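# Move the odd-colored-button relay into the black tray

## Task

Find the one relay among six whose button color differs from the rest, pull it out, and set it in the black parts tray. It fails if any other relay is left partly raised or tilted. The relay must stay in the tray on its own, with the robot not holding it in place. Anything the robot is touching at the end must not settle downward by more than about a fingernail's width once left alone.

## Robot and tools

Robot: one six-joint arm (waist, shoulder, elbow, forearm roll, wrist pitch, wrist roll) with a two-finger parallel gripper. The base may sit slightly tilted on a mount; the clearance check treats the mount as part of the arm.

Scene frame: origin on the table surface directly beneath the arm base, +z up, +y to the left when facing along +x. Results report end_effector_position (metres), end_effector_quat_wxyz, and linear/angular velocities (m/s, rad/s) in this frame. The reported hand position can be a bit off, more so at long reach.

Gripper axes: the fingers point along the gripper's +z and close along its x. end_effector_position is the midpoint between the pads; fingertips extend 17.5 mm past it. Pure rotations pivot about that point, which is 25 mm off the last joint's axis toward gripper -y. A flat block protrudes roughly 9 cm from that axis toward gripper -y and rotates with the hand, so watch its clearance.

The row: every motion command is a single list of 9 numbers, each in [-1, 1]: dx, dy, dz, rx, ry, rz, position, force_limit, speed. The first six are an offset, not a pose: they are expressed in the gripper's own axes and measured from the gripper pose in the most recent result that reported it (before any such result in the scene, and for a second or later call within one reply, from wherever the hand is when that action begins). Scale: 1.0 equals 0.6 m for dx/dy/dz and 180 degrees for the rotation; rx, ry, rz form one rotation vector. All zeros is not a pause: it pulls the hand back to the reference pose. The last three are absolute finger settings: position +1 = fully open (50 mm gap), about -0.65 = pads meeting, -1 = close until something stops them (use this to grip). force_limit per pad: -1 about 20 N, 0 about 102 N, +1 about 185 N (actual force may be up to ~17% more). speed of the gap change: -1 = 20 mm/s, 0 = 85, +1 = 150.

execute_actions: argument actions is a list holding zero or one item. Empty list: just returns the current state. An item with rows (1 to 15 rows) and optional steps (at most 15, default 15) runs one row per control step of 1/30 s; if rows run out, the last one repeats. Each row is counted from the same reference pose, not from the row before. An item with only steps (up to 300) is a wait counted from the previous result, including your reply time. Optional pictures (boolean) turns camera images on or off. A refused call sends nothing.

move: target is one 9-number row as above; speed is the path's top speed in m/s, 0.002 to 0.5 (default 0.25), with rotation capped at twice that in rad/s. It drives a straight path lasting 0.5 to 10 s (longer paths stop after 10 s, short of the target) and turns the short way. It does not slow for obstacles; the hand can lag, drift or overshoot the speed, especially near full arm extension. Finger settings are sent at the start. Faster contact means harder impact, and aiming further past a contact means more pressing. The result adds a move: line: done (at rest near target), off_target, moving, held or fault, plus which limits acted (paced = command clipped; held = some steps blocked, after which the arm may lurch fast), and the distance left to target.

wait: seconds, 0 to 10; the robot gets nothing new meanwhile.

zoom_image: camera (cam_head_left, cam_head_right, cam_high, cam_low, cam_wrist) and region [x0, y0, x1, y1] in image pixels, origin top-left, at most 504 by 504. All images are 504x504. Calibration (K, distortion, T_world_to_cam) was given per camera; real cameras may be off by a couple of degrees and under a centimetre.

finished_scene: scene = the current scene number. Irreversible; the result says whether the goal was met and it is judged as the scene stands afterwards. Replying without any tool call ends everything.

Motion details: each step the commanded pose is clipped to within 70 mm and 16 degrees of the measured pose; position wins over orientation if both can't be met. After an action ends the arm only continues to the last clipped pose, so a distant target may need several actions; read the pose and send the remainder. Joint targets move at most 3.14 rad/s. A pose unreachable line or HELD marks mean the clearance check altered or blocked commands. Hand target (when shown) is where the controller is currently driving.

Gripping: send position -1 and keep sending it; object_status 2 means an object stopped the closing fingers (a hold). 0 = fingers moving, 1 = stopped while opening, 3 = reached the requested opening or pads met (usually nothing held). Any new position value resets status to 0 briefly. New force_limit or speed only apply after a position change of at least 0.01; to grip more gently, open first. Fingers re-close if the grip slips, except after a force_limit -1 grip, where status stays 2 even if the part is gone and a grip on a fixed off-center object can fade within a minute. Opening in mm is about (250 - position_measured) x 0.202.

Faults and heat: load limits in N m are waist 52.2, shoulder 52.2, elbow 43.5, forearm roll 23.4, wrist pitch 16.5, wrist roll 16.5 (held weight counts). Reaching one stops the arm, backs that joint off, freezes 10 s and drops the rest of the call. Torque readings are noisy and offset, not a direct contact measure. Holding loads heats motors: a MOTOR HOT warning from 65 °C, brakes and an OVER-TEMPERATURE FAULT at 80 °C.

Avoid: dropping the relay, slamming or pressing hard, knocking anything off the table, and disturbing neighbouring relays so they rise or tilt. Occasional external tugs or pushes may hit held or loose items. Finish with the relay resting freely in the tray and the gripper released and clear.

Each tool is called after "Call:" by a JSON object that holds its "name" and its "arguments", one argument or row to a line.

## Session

Call:
{"name": "execute_actions", "arguments": {
  "actions": []
}}

Call:
{"name": "zoom_image", "arguments": {
  "camera": "cam_high",
  "region": [120, 180, 420, 480]
}}

Scene clock: 0.00 s of 5400.00 s.
end_effector_position=(+0.4567, -0.0205, +0.2341) position_measured=3 object_status=3 end_effector_quat_wxyz=(+0.079, +0.887, -0.395, -0.224) end_effector_velocity=(-0.001, -0.000, -0.001) end_effector_angular_velocity=(+0.000, +0.002, -0.000)
Joint positions: [-0.291 -0.637 -1.152  0.168 -1.033  1.963]
Joint velocities: [-0.    -0.001  0.001 -0.     0.     0.   ]
Joint torques (N m, as the arm reports them, + toward a larger angle): no reading
Motor temperatures (°C, as the motors report them): [32 31 34 34 36 39]
Hand target: +0.457, -0.020, +0.234; +0.079, +0.887, -0.395, -0.224
camera_calibration (this result's frames):
cam_wrist: T_world_to_cam=[[0.58805, -0.752658, -0.296147, -0.215087], [-0.546346, -0.63962, 0.540733, 0.115097], [-0.596408, -0.15618, -0.787341, 0.604985], [0, 0, 0, 1]] pos_world=[0.550183, 0.00621747, 0.350395]

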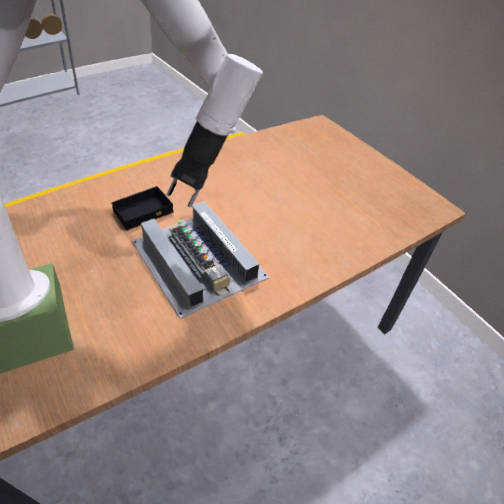

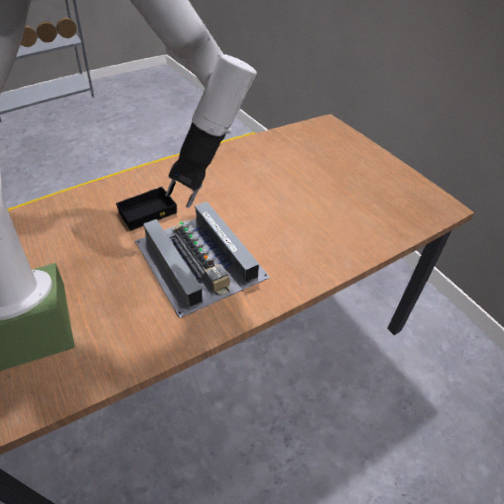

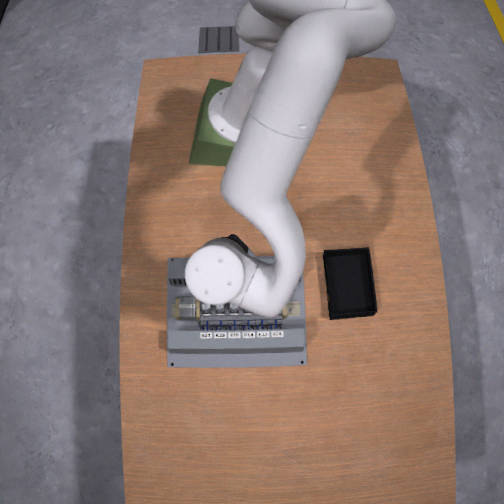

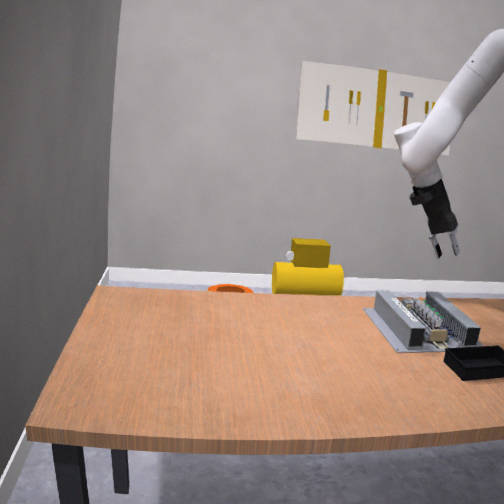

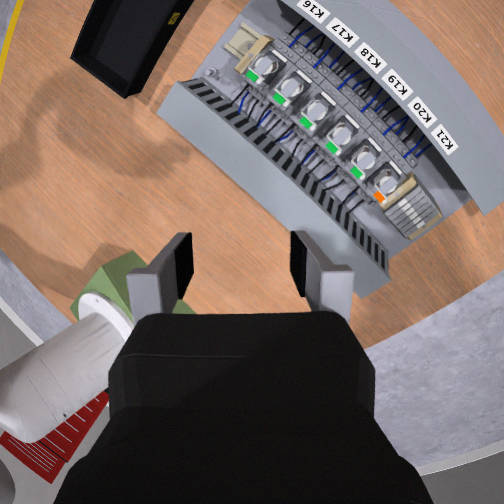

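Region (120, 180, 420, 480) of cam_high's 504x504 image, scaled by 1.680, with more detail than that image has.

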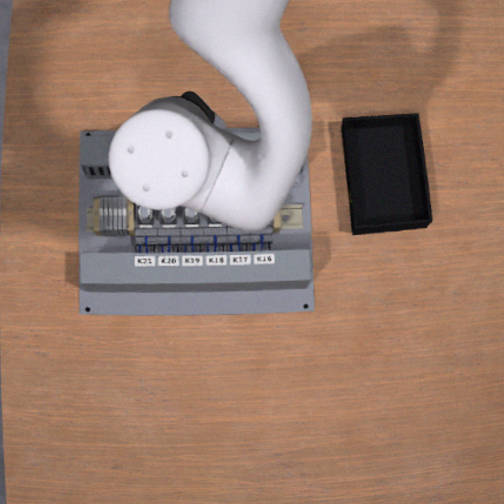

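Call:
{"name": "move", "arguments": {
  "target": [0.19,-0.017,0.155,0.052,0.148,-0.261,0.6,0,0],
  "speed": 0.2
}}

Scene clock: 10.97 s of 5400.00 s.
end_effector_position=(+0.4872, -0.0945, +0.1102) position_measured=63 object_status=3 end_effector_quat_wxyz=(+0.001, +1.000, -0.001, -0.002) end_effector_velocity=(+0.000, +0.000, -0.000) end_effector_angular_velocity=(+0.007, -0.010, +0.004)
Joint positions: [-0.41  -0.772 -1.002  0.709 -0.384  0.516]
Joint velocities: [-0.004  0.001  0.005  0.038  0.002 -0.045]
Joint torques (N m, as the arm reports them, + toward a larger angle): [-11.07  50.19 -12.62   0.55   0.13   0.  ]
Motor temperatures (°C, as the motors report them): [32 32 34 34 36 39]
Hand target: +0.487, -0.095, +0.110; +0.001, +1.000, -0.001, -0.001
Off the commanded pose: 0.001 m, 0 deg.
After step 90, 5.03 s passed at rest.
move: done
camera_calibration (this result's frames):
cam_wrist: T_world_to_cam=[[0.999125, -0.0252656, 0.0333202, -0.493268], [-0.0329186, -0.966608, 0.254136, -0.098068], [0.0257867, -0.25501, -0.966594, 0.221393], [0, 0, 0, 1]] pos_world=[0.483899, -0.0507986, 0.255356]

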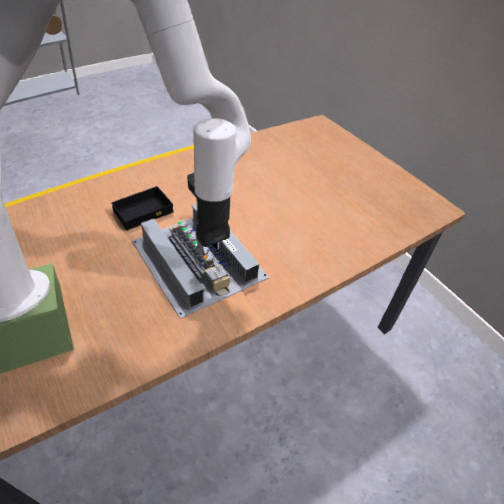

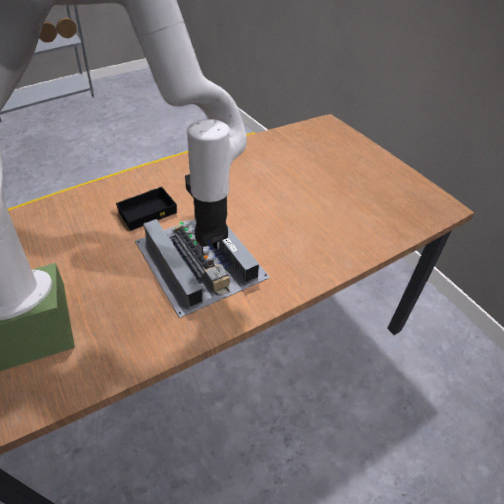

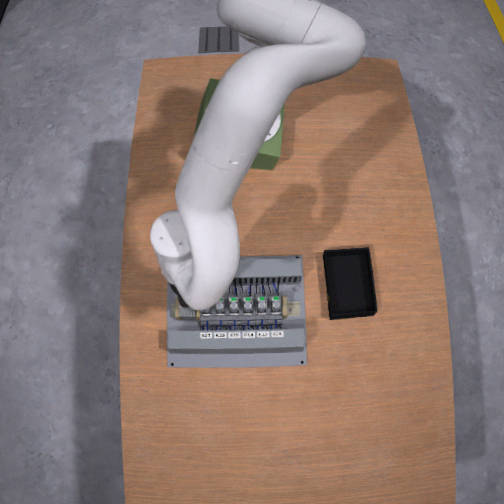

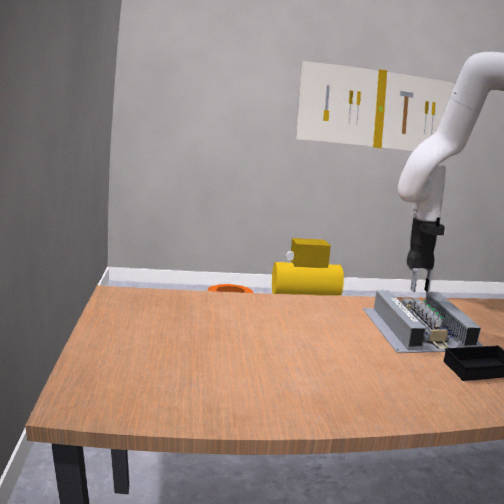

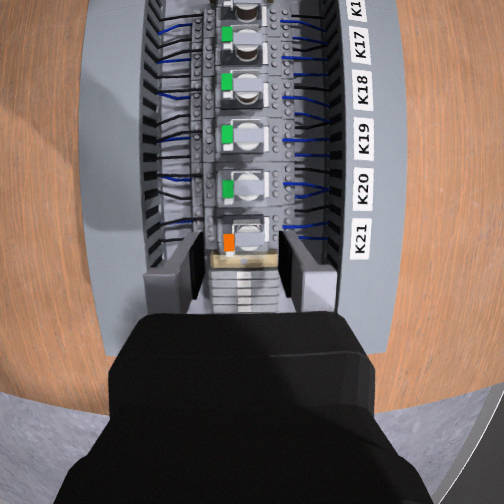

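Call:
{"name": "move", "arguments": {
  "target": [0.007,0.002,0.04,0,0,0,0.6,0,0],
  "speed": 0.04
}}

Call:
{"name": "move", "arguments": {
  "target": [0,0,0.038,0,0,0,0.6,0,0],
  "speed": 0.025
}}

Scene clock: 16.37 s of 5400.00 s.
end_effector_position=(+0.4913, -0.0957, +0.0863) position_measured=63 object_status=3 end_effector_quat_wxyz=(+0.001, +1.000, -0.001, -0.002) end_effector_velocity=(-0.000, +0.000, -0.001) end_effector_angular_velocity=(+0.001, +0.000, -0.000)
Joint positions: [-0.398 -0.828 -1.026  0.772 -0.358  0.462]
Joint velocities: [ 0.    -0.003  0.     0.006  0.001 -0.005]
Joint torques (N m, as the arm reports them, + toward a larger angle): [-12.88  48.21 -12.17   1.96   0.41  -0.21]
Motor temperatures (°C, as the motors report them): [32 32 34 34 36 39]
Hand target: +0.491, -0.096, +0.086; +0.001, +1.000, -0.001, -0.002
Off the commanded pose: 0.000 m, 0 deg.
After step 90, 1.47 s passed at rest.
move: done
camera_calibration (this result's frames):
cam_wrist: T_world_to_cam=[[0.999128, -0.0252508, 0.0332575, -0.49656], [-0.032892, -0.966573, 0.254274, -0.0930561], [0.0257252, -0.255146, -0.96656, 0.197884], [0, 0, 0, 1]] pos_world=[0.487975, -0.0519946, 0.231443]

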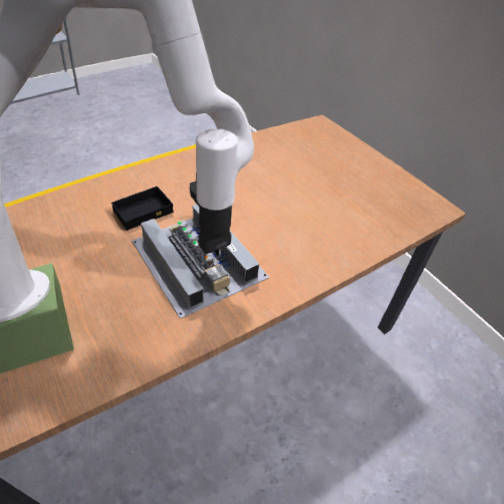

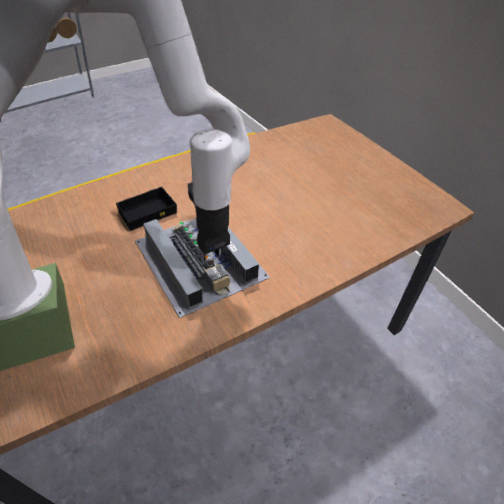

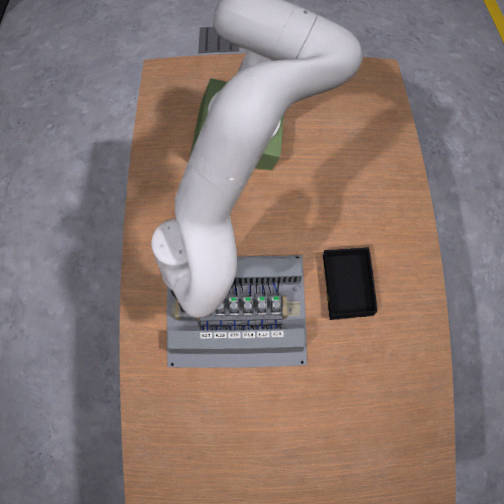

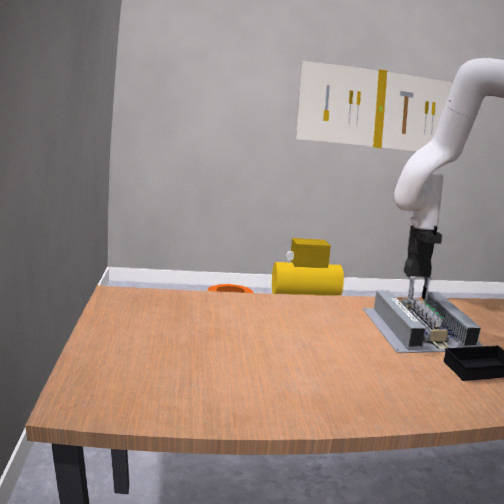

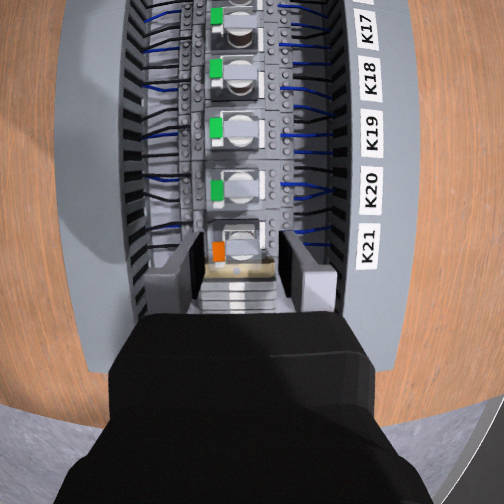

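Scene clock: 17.57 s of 5400.00 s.
end_effector_position=(+0.4911, -0.0957, +0.0636) position_measured=63 object_status=3 end_effector_quat_wxyz=(+0.001, +1.000, -0.001, -0.002) end_effector_velocity=(-0.000, -0.000, -0.001) end_effector_angular_velocity=(+0.000, -0.000, +0.001)
Joint positions: [-0.387 -0.876 -1.039  0.848 -0.333  0.391]
Joint velocities: [-0.    -0.003 -0.001  0.006  0.001 -0.006]
Joint torques (N m, as the arm reports them, + toward a larger angle): [-14.15  53.3  -11.42   1.44   0.12  -0.04]
Motor temperatures (°C, as the motors report them): [32 32 35 34 36 39]
Hand target: +0.491, -0.096, +0.063; +0.001, +1.000, -0.001, -0.002
Off the commanded pose: 0.000 m, 0 deg.
move: done
camera_calibration (this result's frames):
cam_wrist: T_world_to_cam=[[0.999134, -0.0252514, 0.0330709, -0.495657], [-0.0328486, -0.966537, 0.254415, -0.087334], [0.02554, -0.255281, -0.966529, 0.176008], [0, 0, 0, 1]] pos_world=[0.487864, -0.051996, 0.208728]

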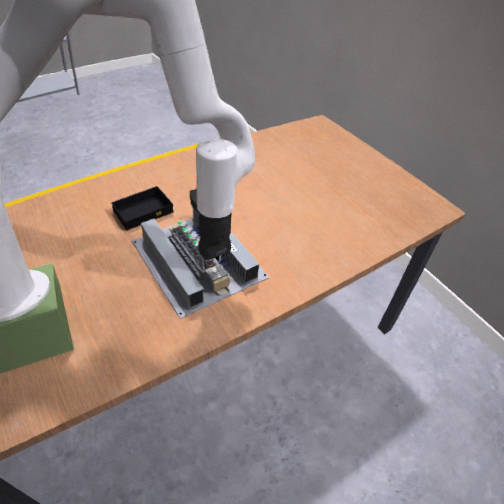

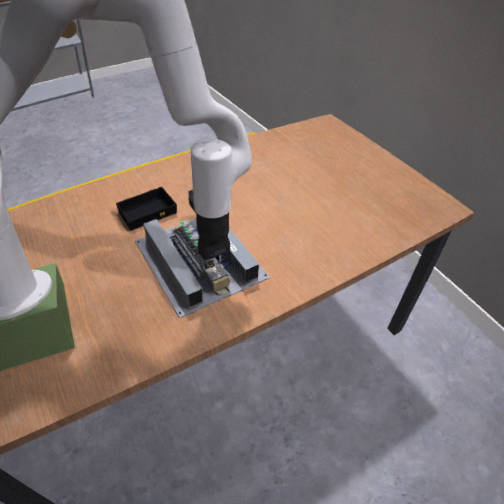

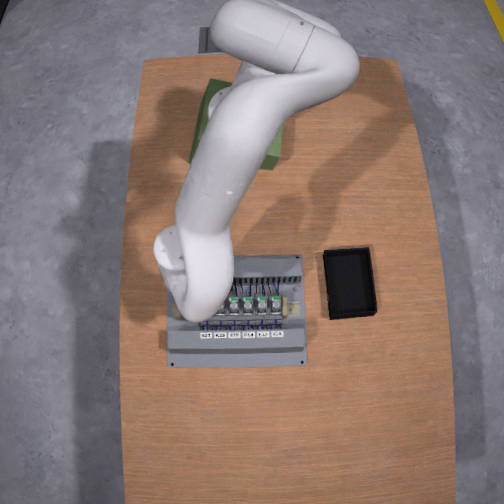

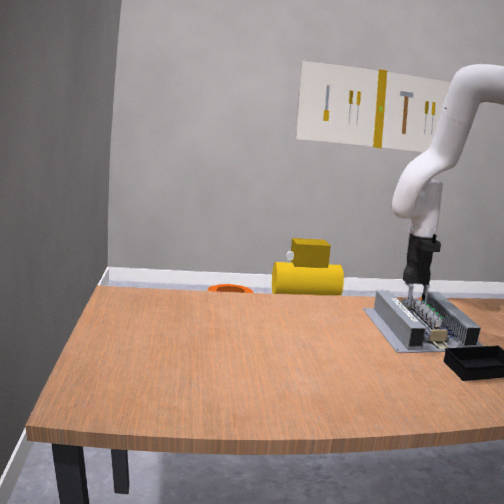

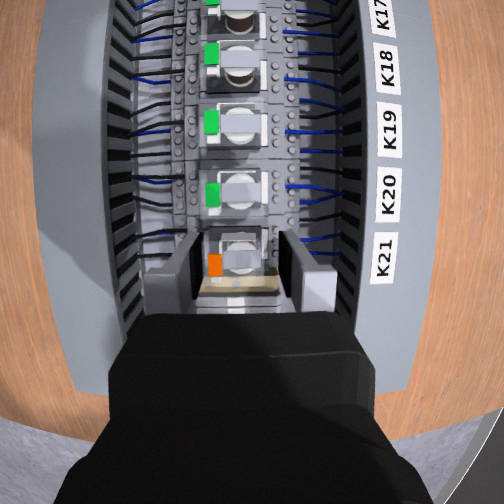

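Call:
{"name": "move", "arguments": {
  "target": [-0.0025,0,0,0,0,0,0.6,0,0],
  "speed": 0.02
}}

Call:
{"name": "move", "arguments": {
  "target": [0,0,0,0,0,0,-1,-0.4,-0.5]
}}

Call:
{"name": "move", "arguments": {
  "target": [0,0,-0.05,0,0,0,-1,-0.4,-0.5],
  "speed": 0.015
}}

Scene clock: 22.47 s of 5400.00 s.
end_effector_position=(+0.4896, -0.0957, +0.0636) position_measured=63 object_status=3 end_effector_quat_wxyz=(+0.001, +1.000, -0.001, -0.002) end_effector_velocity=(-0.001, +0.000, -0.000) end_effector_angular_velocity=(+0.001, +0.001, -0.000)
Joint positions: [-0.388 -0.875 -1.035  0.853 -0.331  0.385]
Joint velocities: [-0.    -0.     0.002  0.001  0.    -0.002]
Joint torques (N m, as the arm reports them, + toward a larger angle): [-14.    53.01 -11.53   1.27   0.43   0.06]
Motor temperatures (°C, as the motors report them): [32 32 35 34 36 39]
Hand target: +0.490, -0.096, +0.064; +0.001, +1.000, -0.001, -0.002
Off the commanded pose: 0.000 m, 0 deg.
After step 90, 1.20 s passed at rest.
move: done
camera_calibration (this result's frames):
cam_wrist: T_world_to_cam=[[0.999135, -0.0252555, 0.0330406, -0.494174], [-0.0328452, -0.966534, 0.254429, -0.0873911], [0.0255091, -0.255294, -0.966527, 0.176065], [0, 0, 0, 1]] pos_world=[0.486385, -0.0519988, 0.208734]

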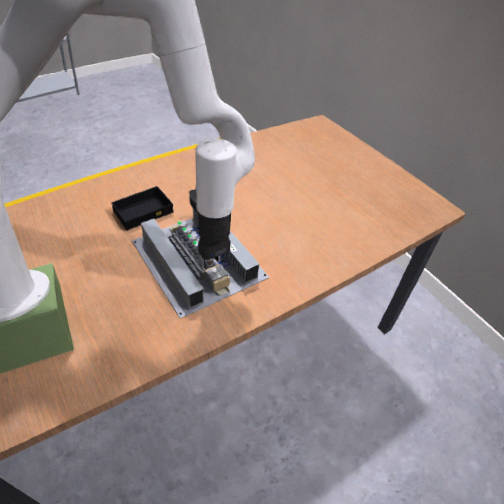

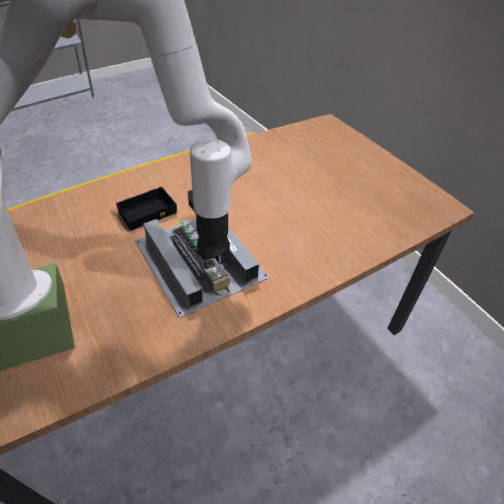

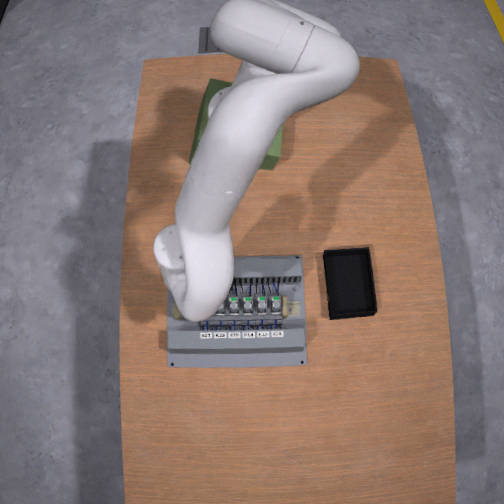

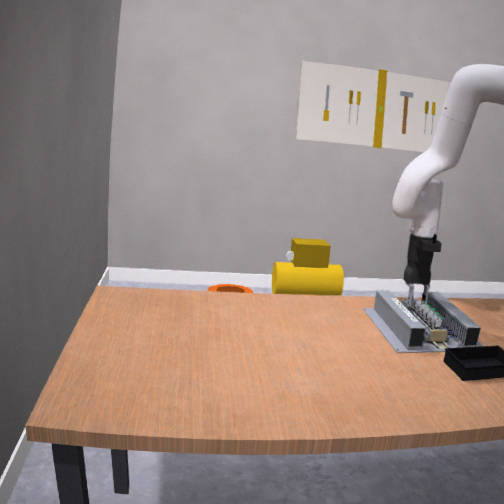

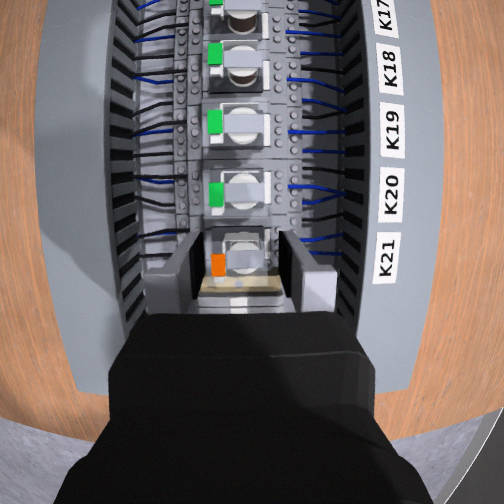

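Scene clock: 22.97 s of 5400.00 s.
end_effector_position=(+0.4887, -0.0955, +0.0634) position_measured=118 object_status=2 end_effector_quat_wxyz=(+0.000, +1.000, -0.001, -0.002) end_effector_velocity=(+0.001, -0.000, -0.000) end_effector_angular_velocity=(-0.001, -0.002, +0.001)
Joint positions: [-0.388 -0.875 -1.033  0.852 -0.332  0.385]
Joint velocities: [ 0.001 -0.001 -0.002  0.     0.001  0.   ]
Joint torques (N m, as the arm reports them, + toward a larger angle): [ -7.34  51.18 -18.14   2.94   2.31   0.4 ]
Motor temperatures (°C, as the motors report them): [32 32 35 34 36 39]
Hand target: +0.490, -0.096, +0.064; +0.001, +1.000, -0.001, -0.002
Off the commanded pose: 0.001 m, 0 deg.
move: done
camera_calibration (this result's frames):
cam_wrist: T_world_to_cam=[[0.999189, -0.0251192, 0.0314826, -0.493091], [-0.0322878, -0.966843, 0.253323, -0.0873856], [0.0240754, -0.254134, -0.966869, 0.17679], [0, 0, 0, 1]] pos_world=[0.485613, -0.0519458, 0.208594]

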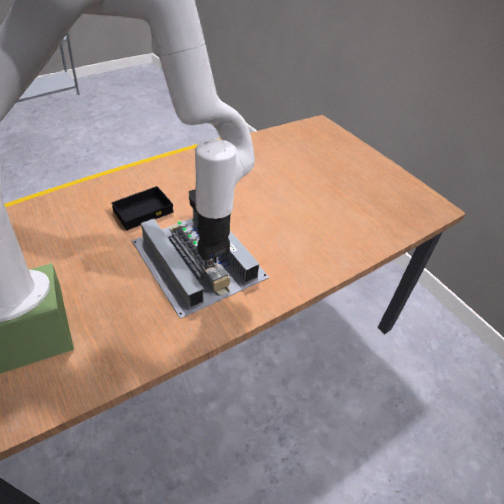

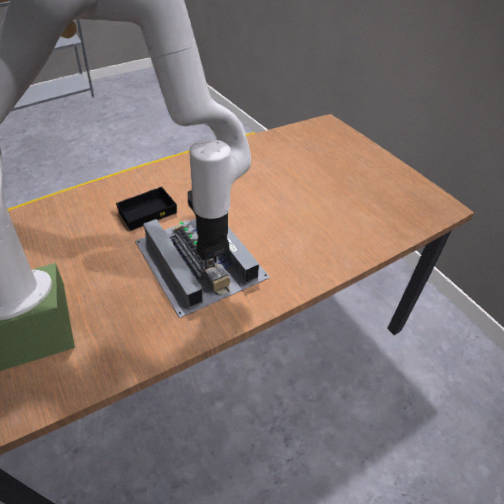

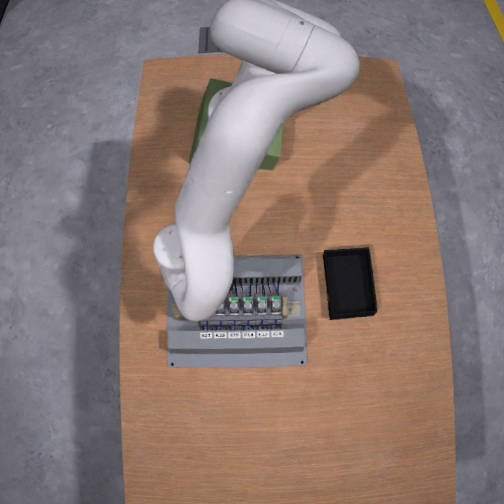

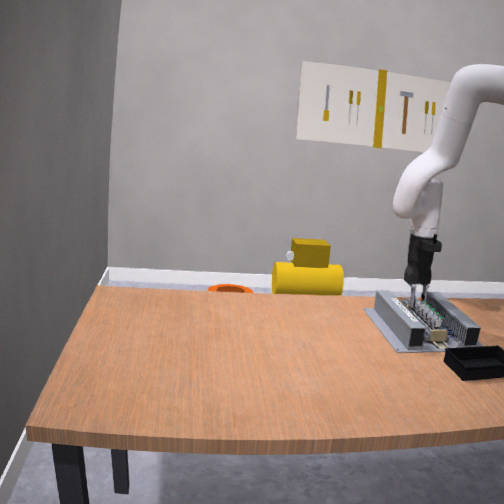

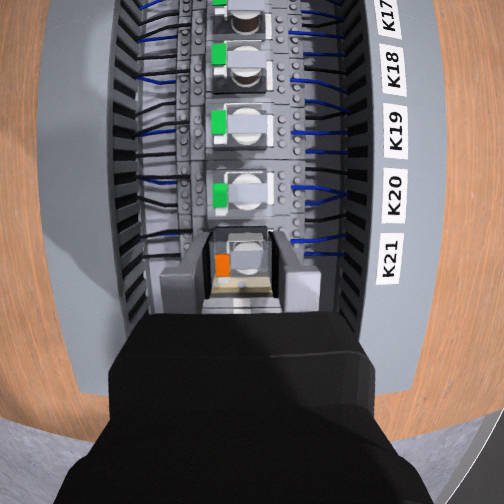

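Scene clock: 25.23 s of 5400.00 s.
end_effector_position=(+0.4890, -0.0956, +0.0934) position_measured=118 object_status=2 end_effector_quat_wxyz=(+0.000, +1.000, -0.001, -0.002) end_effector_velocity=(+0.000, -0.000, +0.001) end_effector_angular_velocity=(-0.000, +0.000, -0.001)
Joint positions: [-0.402 -0.811 -1.017  0.752 -0.366  0.478]
Joint velocities: [-0.     0.002  0.    -0.004 -0.001  0.005]
Joint torques (N m, as the arm reports them, + toward a larger angle): [-15.42  61.37 -15.96   0.48   0.3    0.16]
Motor temperatures (°C, as the motors report them): [32 32 35 34 36 39]
Hand target: +0.489, -0.096, +0.093; +0.000, +1.000, -0.001, -0.002
Off the commanded pose: 0.000 m, 0 deg.
move: done
camera_calibration (this result's frames):
cam_wrist: T_world_to_cam=[[0.999179, -0.0250956, 0.0318142, -0.494359], [-0.0323481, -0.966853, 0.253276, -0.0949766], [0.0244035, -0.254097, -0.966871, 0.205579], [0, 0, 0, 1]] pos_world=[0.485864, -0.0519976, 0.238551]

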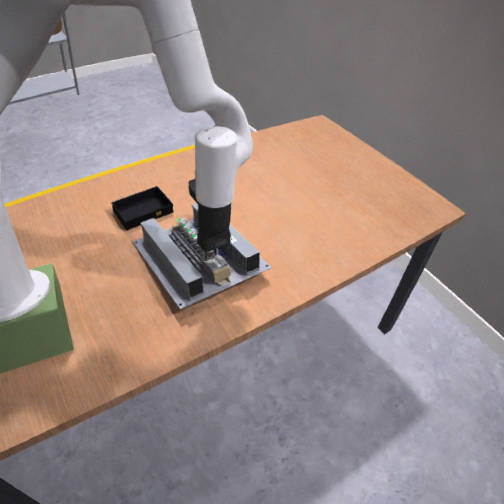

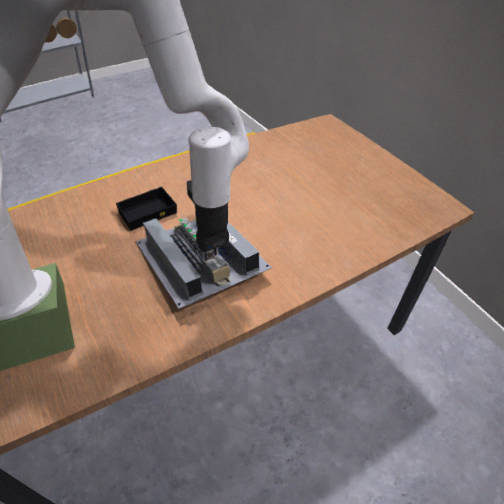

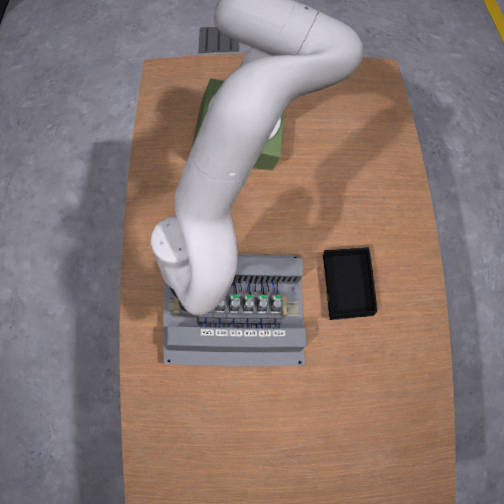

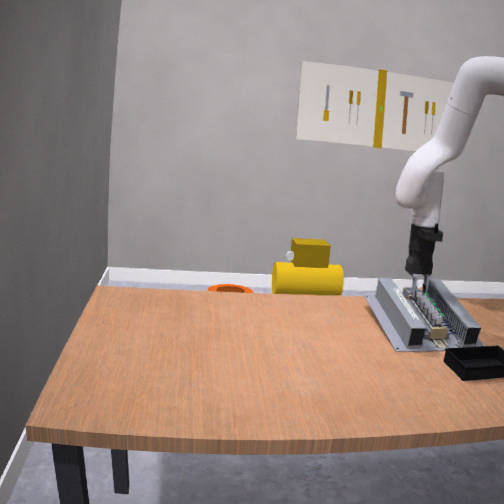

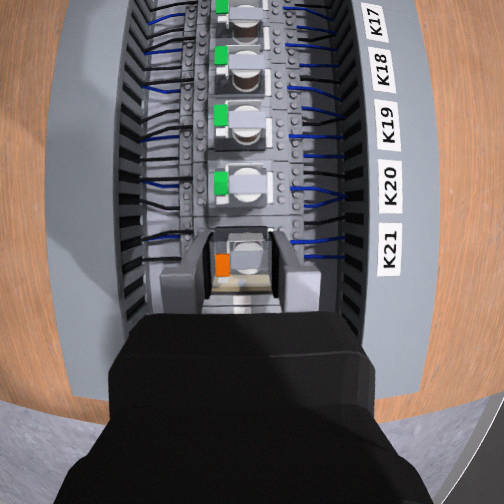

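Call:
{"name": "move", "arguments": {
  "target": [0,0,0.049,0,0,0,-1,-0.4,-0.5],
  "speed": 0.02
}}

Call:
{"name": "move", "arguments": {
  "target": [0,0,0,0,0,0,0.6,-0.4,-0.5]
}}

Call:
{"name": "zoom_image", "arguments": {
  "camera": "cam_head_left",
  "region": [160, 210, 260, 310]
}}

Scene clock: 31.10 s of 5400.00 s.
end_effector_position=(+0.4888, -0.0955, +0.0647) position_measured=118 object_status=2 end_effector_quat_wxyz=(+0.000, +1.000, -0.001, -0.002) end_effector_velocity=(-0.001, +0.000, -0.002) end_effector_angular_velocity=(+0.003, +0.000, +0.002)
Joint positions: [-0.389 -0.872 -1.033  0.849 -0.334  0.387]
Joint velocities: [-0.    -0.003  0.     0.01  -0.    -0.013]
Joint torques (N m, as the arm reports them, + toward a larger angle): [ -7.93  49.93 -14.41   1.95  -0.62   0.32]
Motor temperatures (°C, as the motors report them): [32 32 35 34 36 39]
Hand target: +0.489, -0.096, +0.064; +0.000, +1.000, -0.001, -0.002
Off the commanded pose: 0.001 m, 0 deg.
After step 90, 1.17 s passed at rest.
move: done
camera_calibration (this result's frames):
cam_wrist: T_world_to_cam=[[0.999185, -0.0248026, 0.0318367, -0.493266], [-0.0320532, -0.967039, 0.252601, -0.0877968], [0.0245222, -0.253416, -0.967047, 0.177898], [0, 0, 0, 1]] pos_world=[0.485687, -0.052055, 0.209917]

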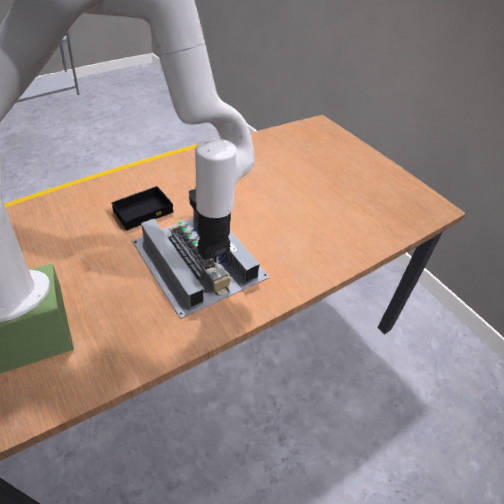

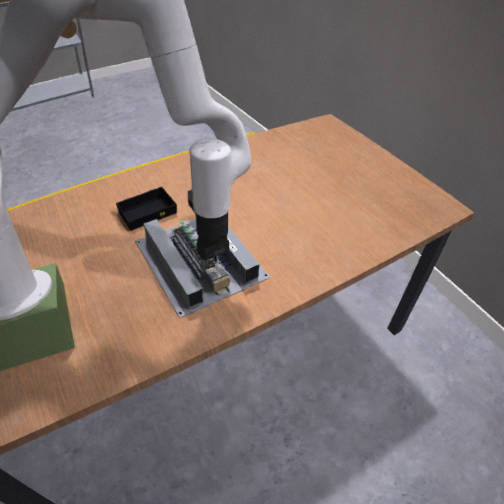

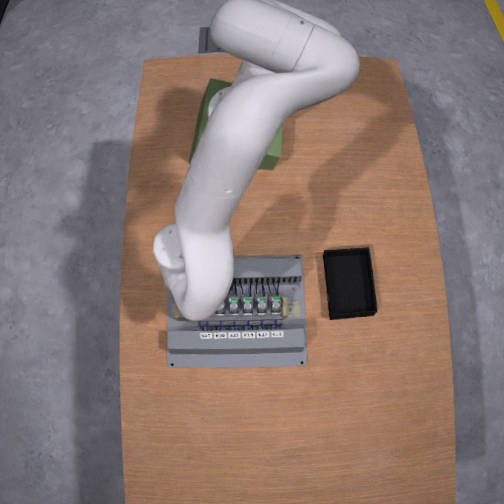

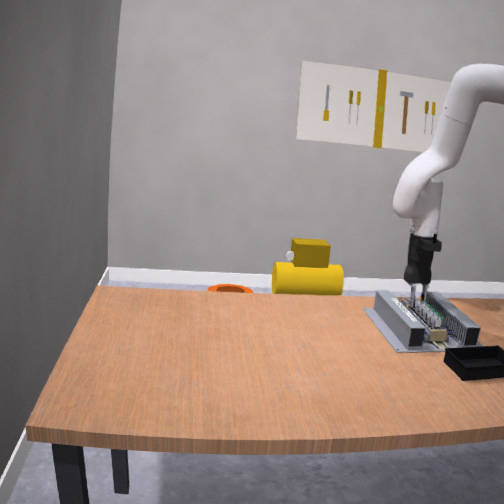

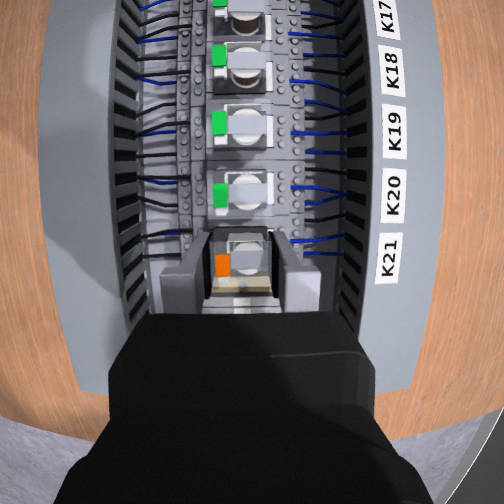

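Scene clock: 31.60 s of 5400.00 s.
end_effector_position=(+0.4889, -0.0955, +0.0647) position_measured=63 object_status=3 end_effector_quat_wxyz=(-0.000, +1.000, -0.001, -0.002) end_effector_velocity=(-0.000, -0.000, -0.000) end_effector_angular_velocity=(-0.001, +0.000, -0.001)
Joint positions: [-0.389 -0.872 -1.033  0.849 -0.334  0.387]
Joint velocities: [-0.    -0.001  0.     0.001  0.001 -0.   ]
Joint torques (N m, as the arm reports them, + toward a larger angle): [-13.89  51.19 -10.82   1.18   0.28   0.2 ]
Motor temperatures (°C, as the motors report them): [32 32 35 34 36 39]
Hand target: +0.489, -0.096, +0.065; +0.000, +1.000, -0.001, -0.002
Off the commanded pose: 0.000 m, 0 deg.
move: done
camera_calibration (this result's frames):
cam_wrist: T_world_to_cam=[[0.999183, -0.0247951, 0.0319155, -0.493347], [-0.0320636, -0.967063, 0.252509, -0.0877564], [0.0246033, -0.253326, -0.967068, 0.177919], [0, 0, 0, 1]] pos_world=[0.485752, -0.0520271, 0.209965]

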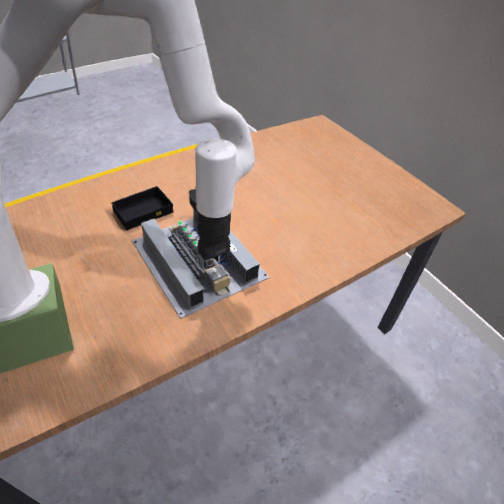

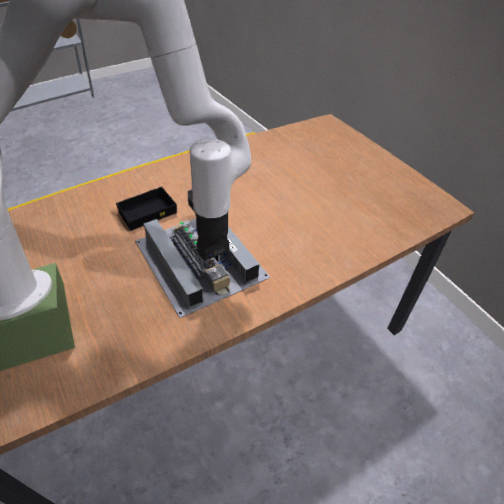

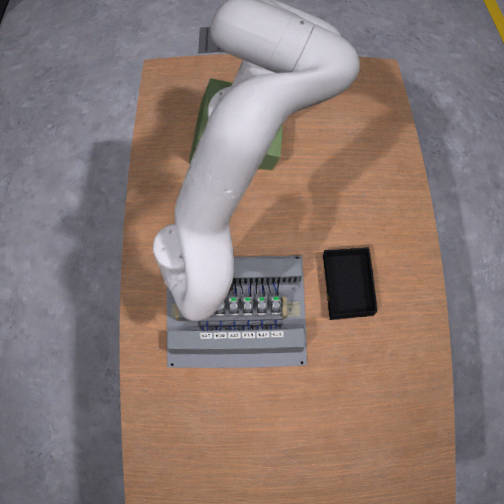

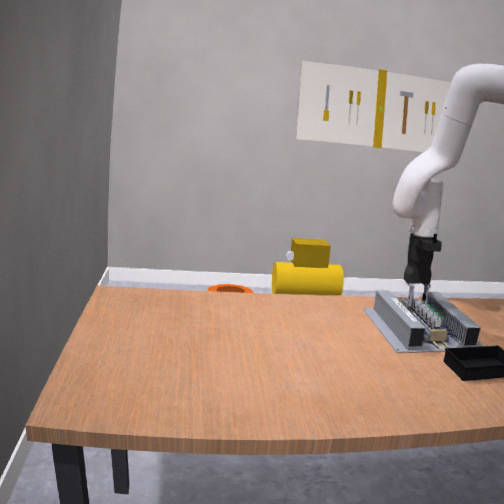

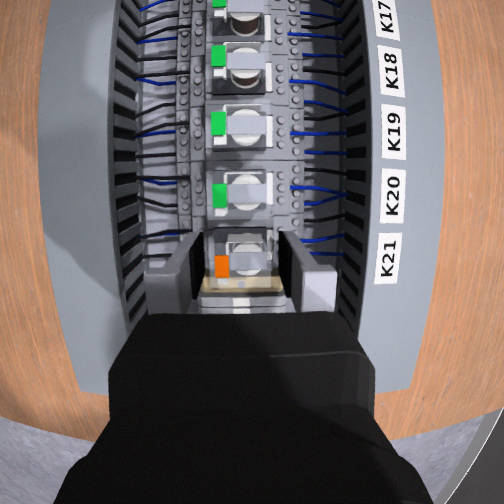

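Region (160, 210, 260, 310) of cam_head_left's 504x504 image, scaled by 5.040, with more detail than that image has.

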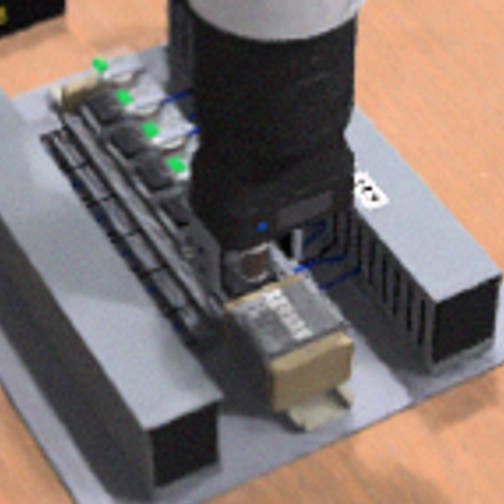

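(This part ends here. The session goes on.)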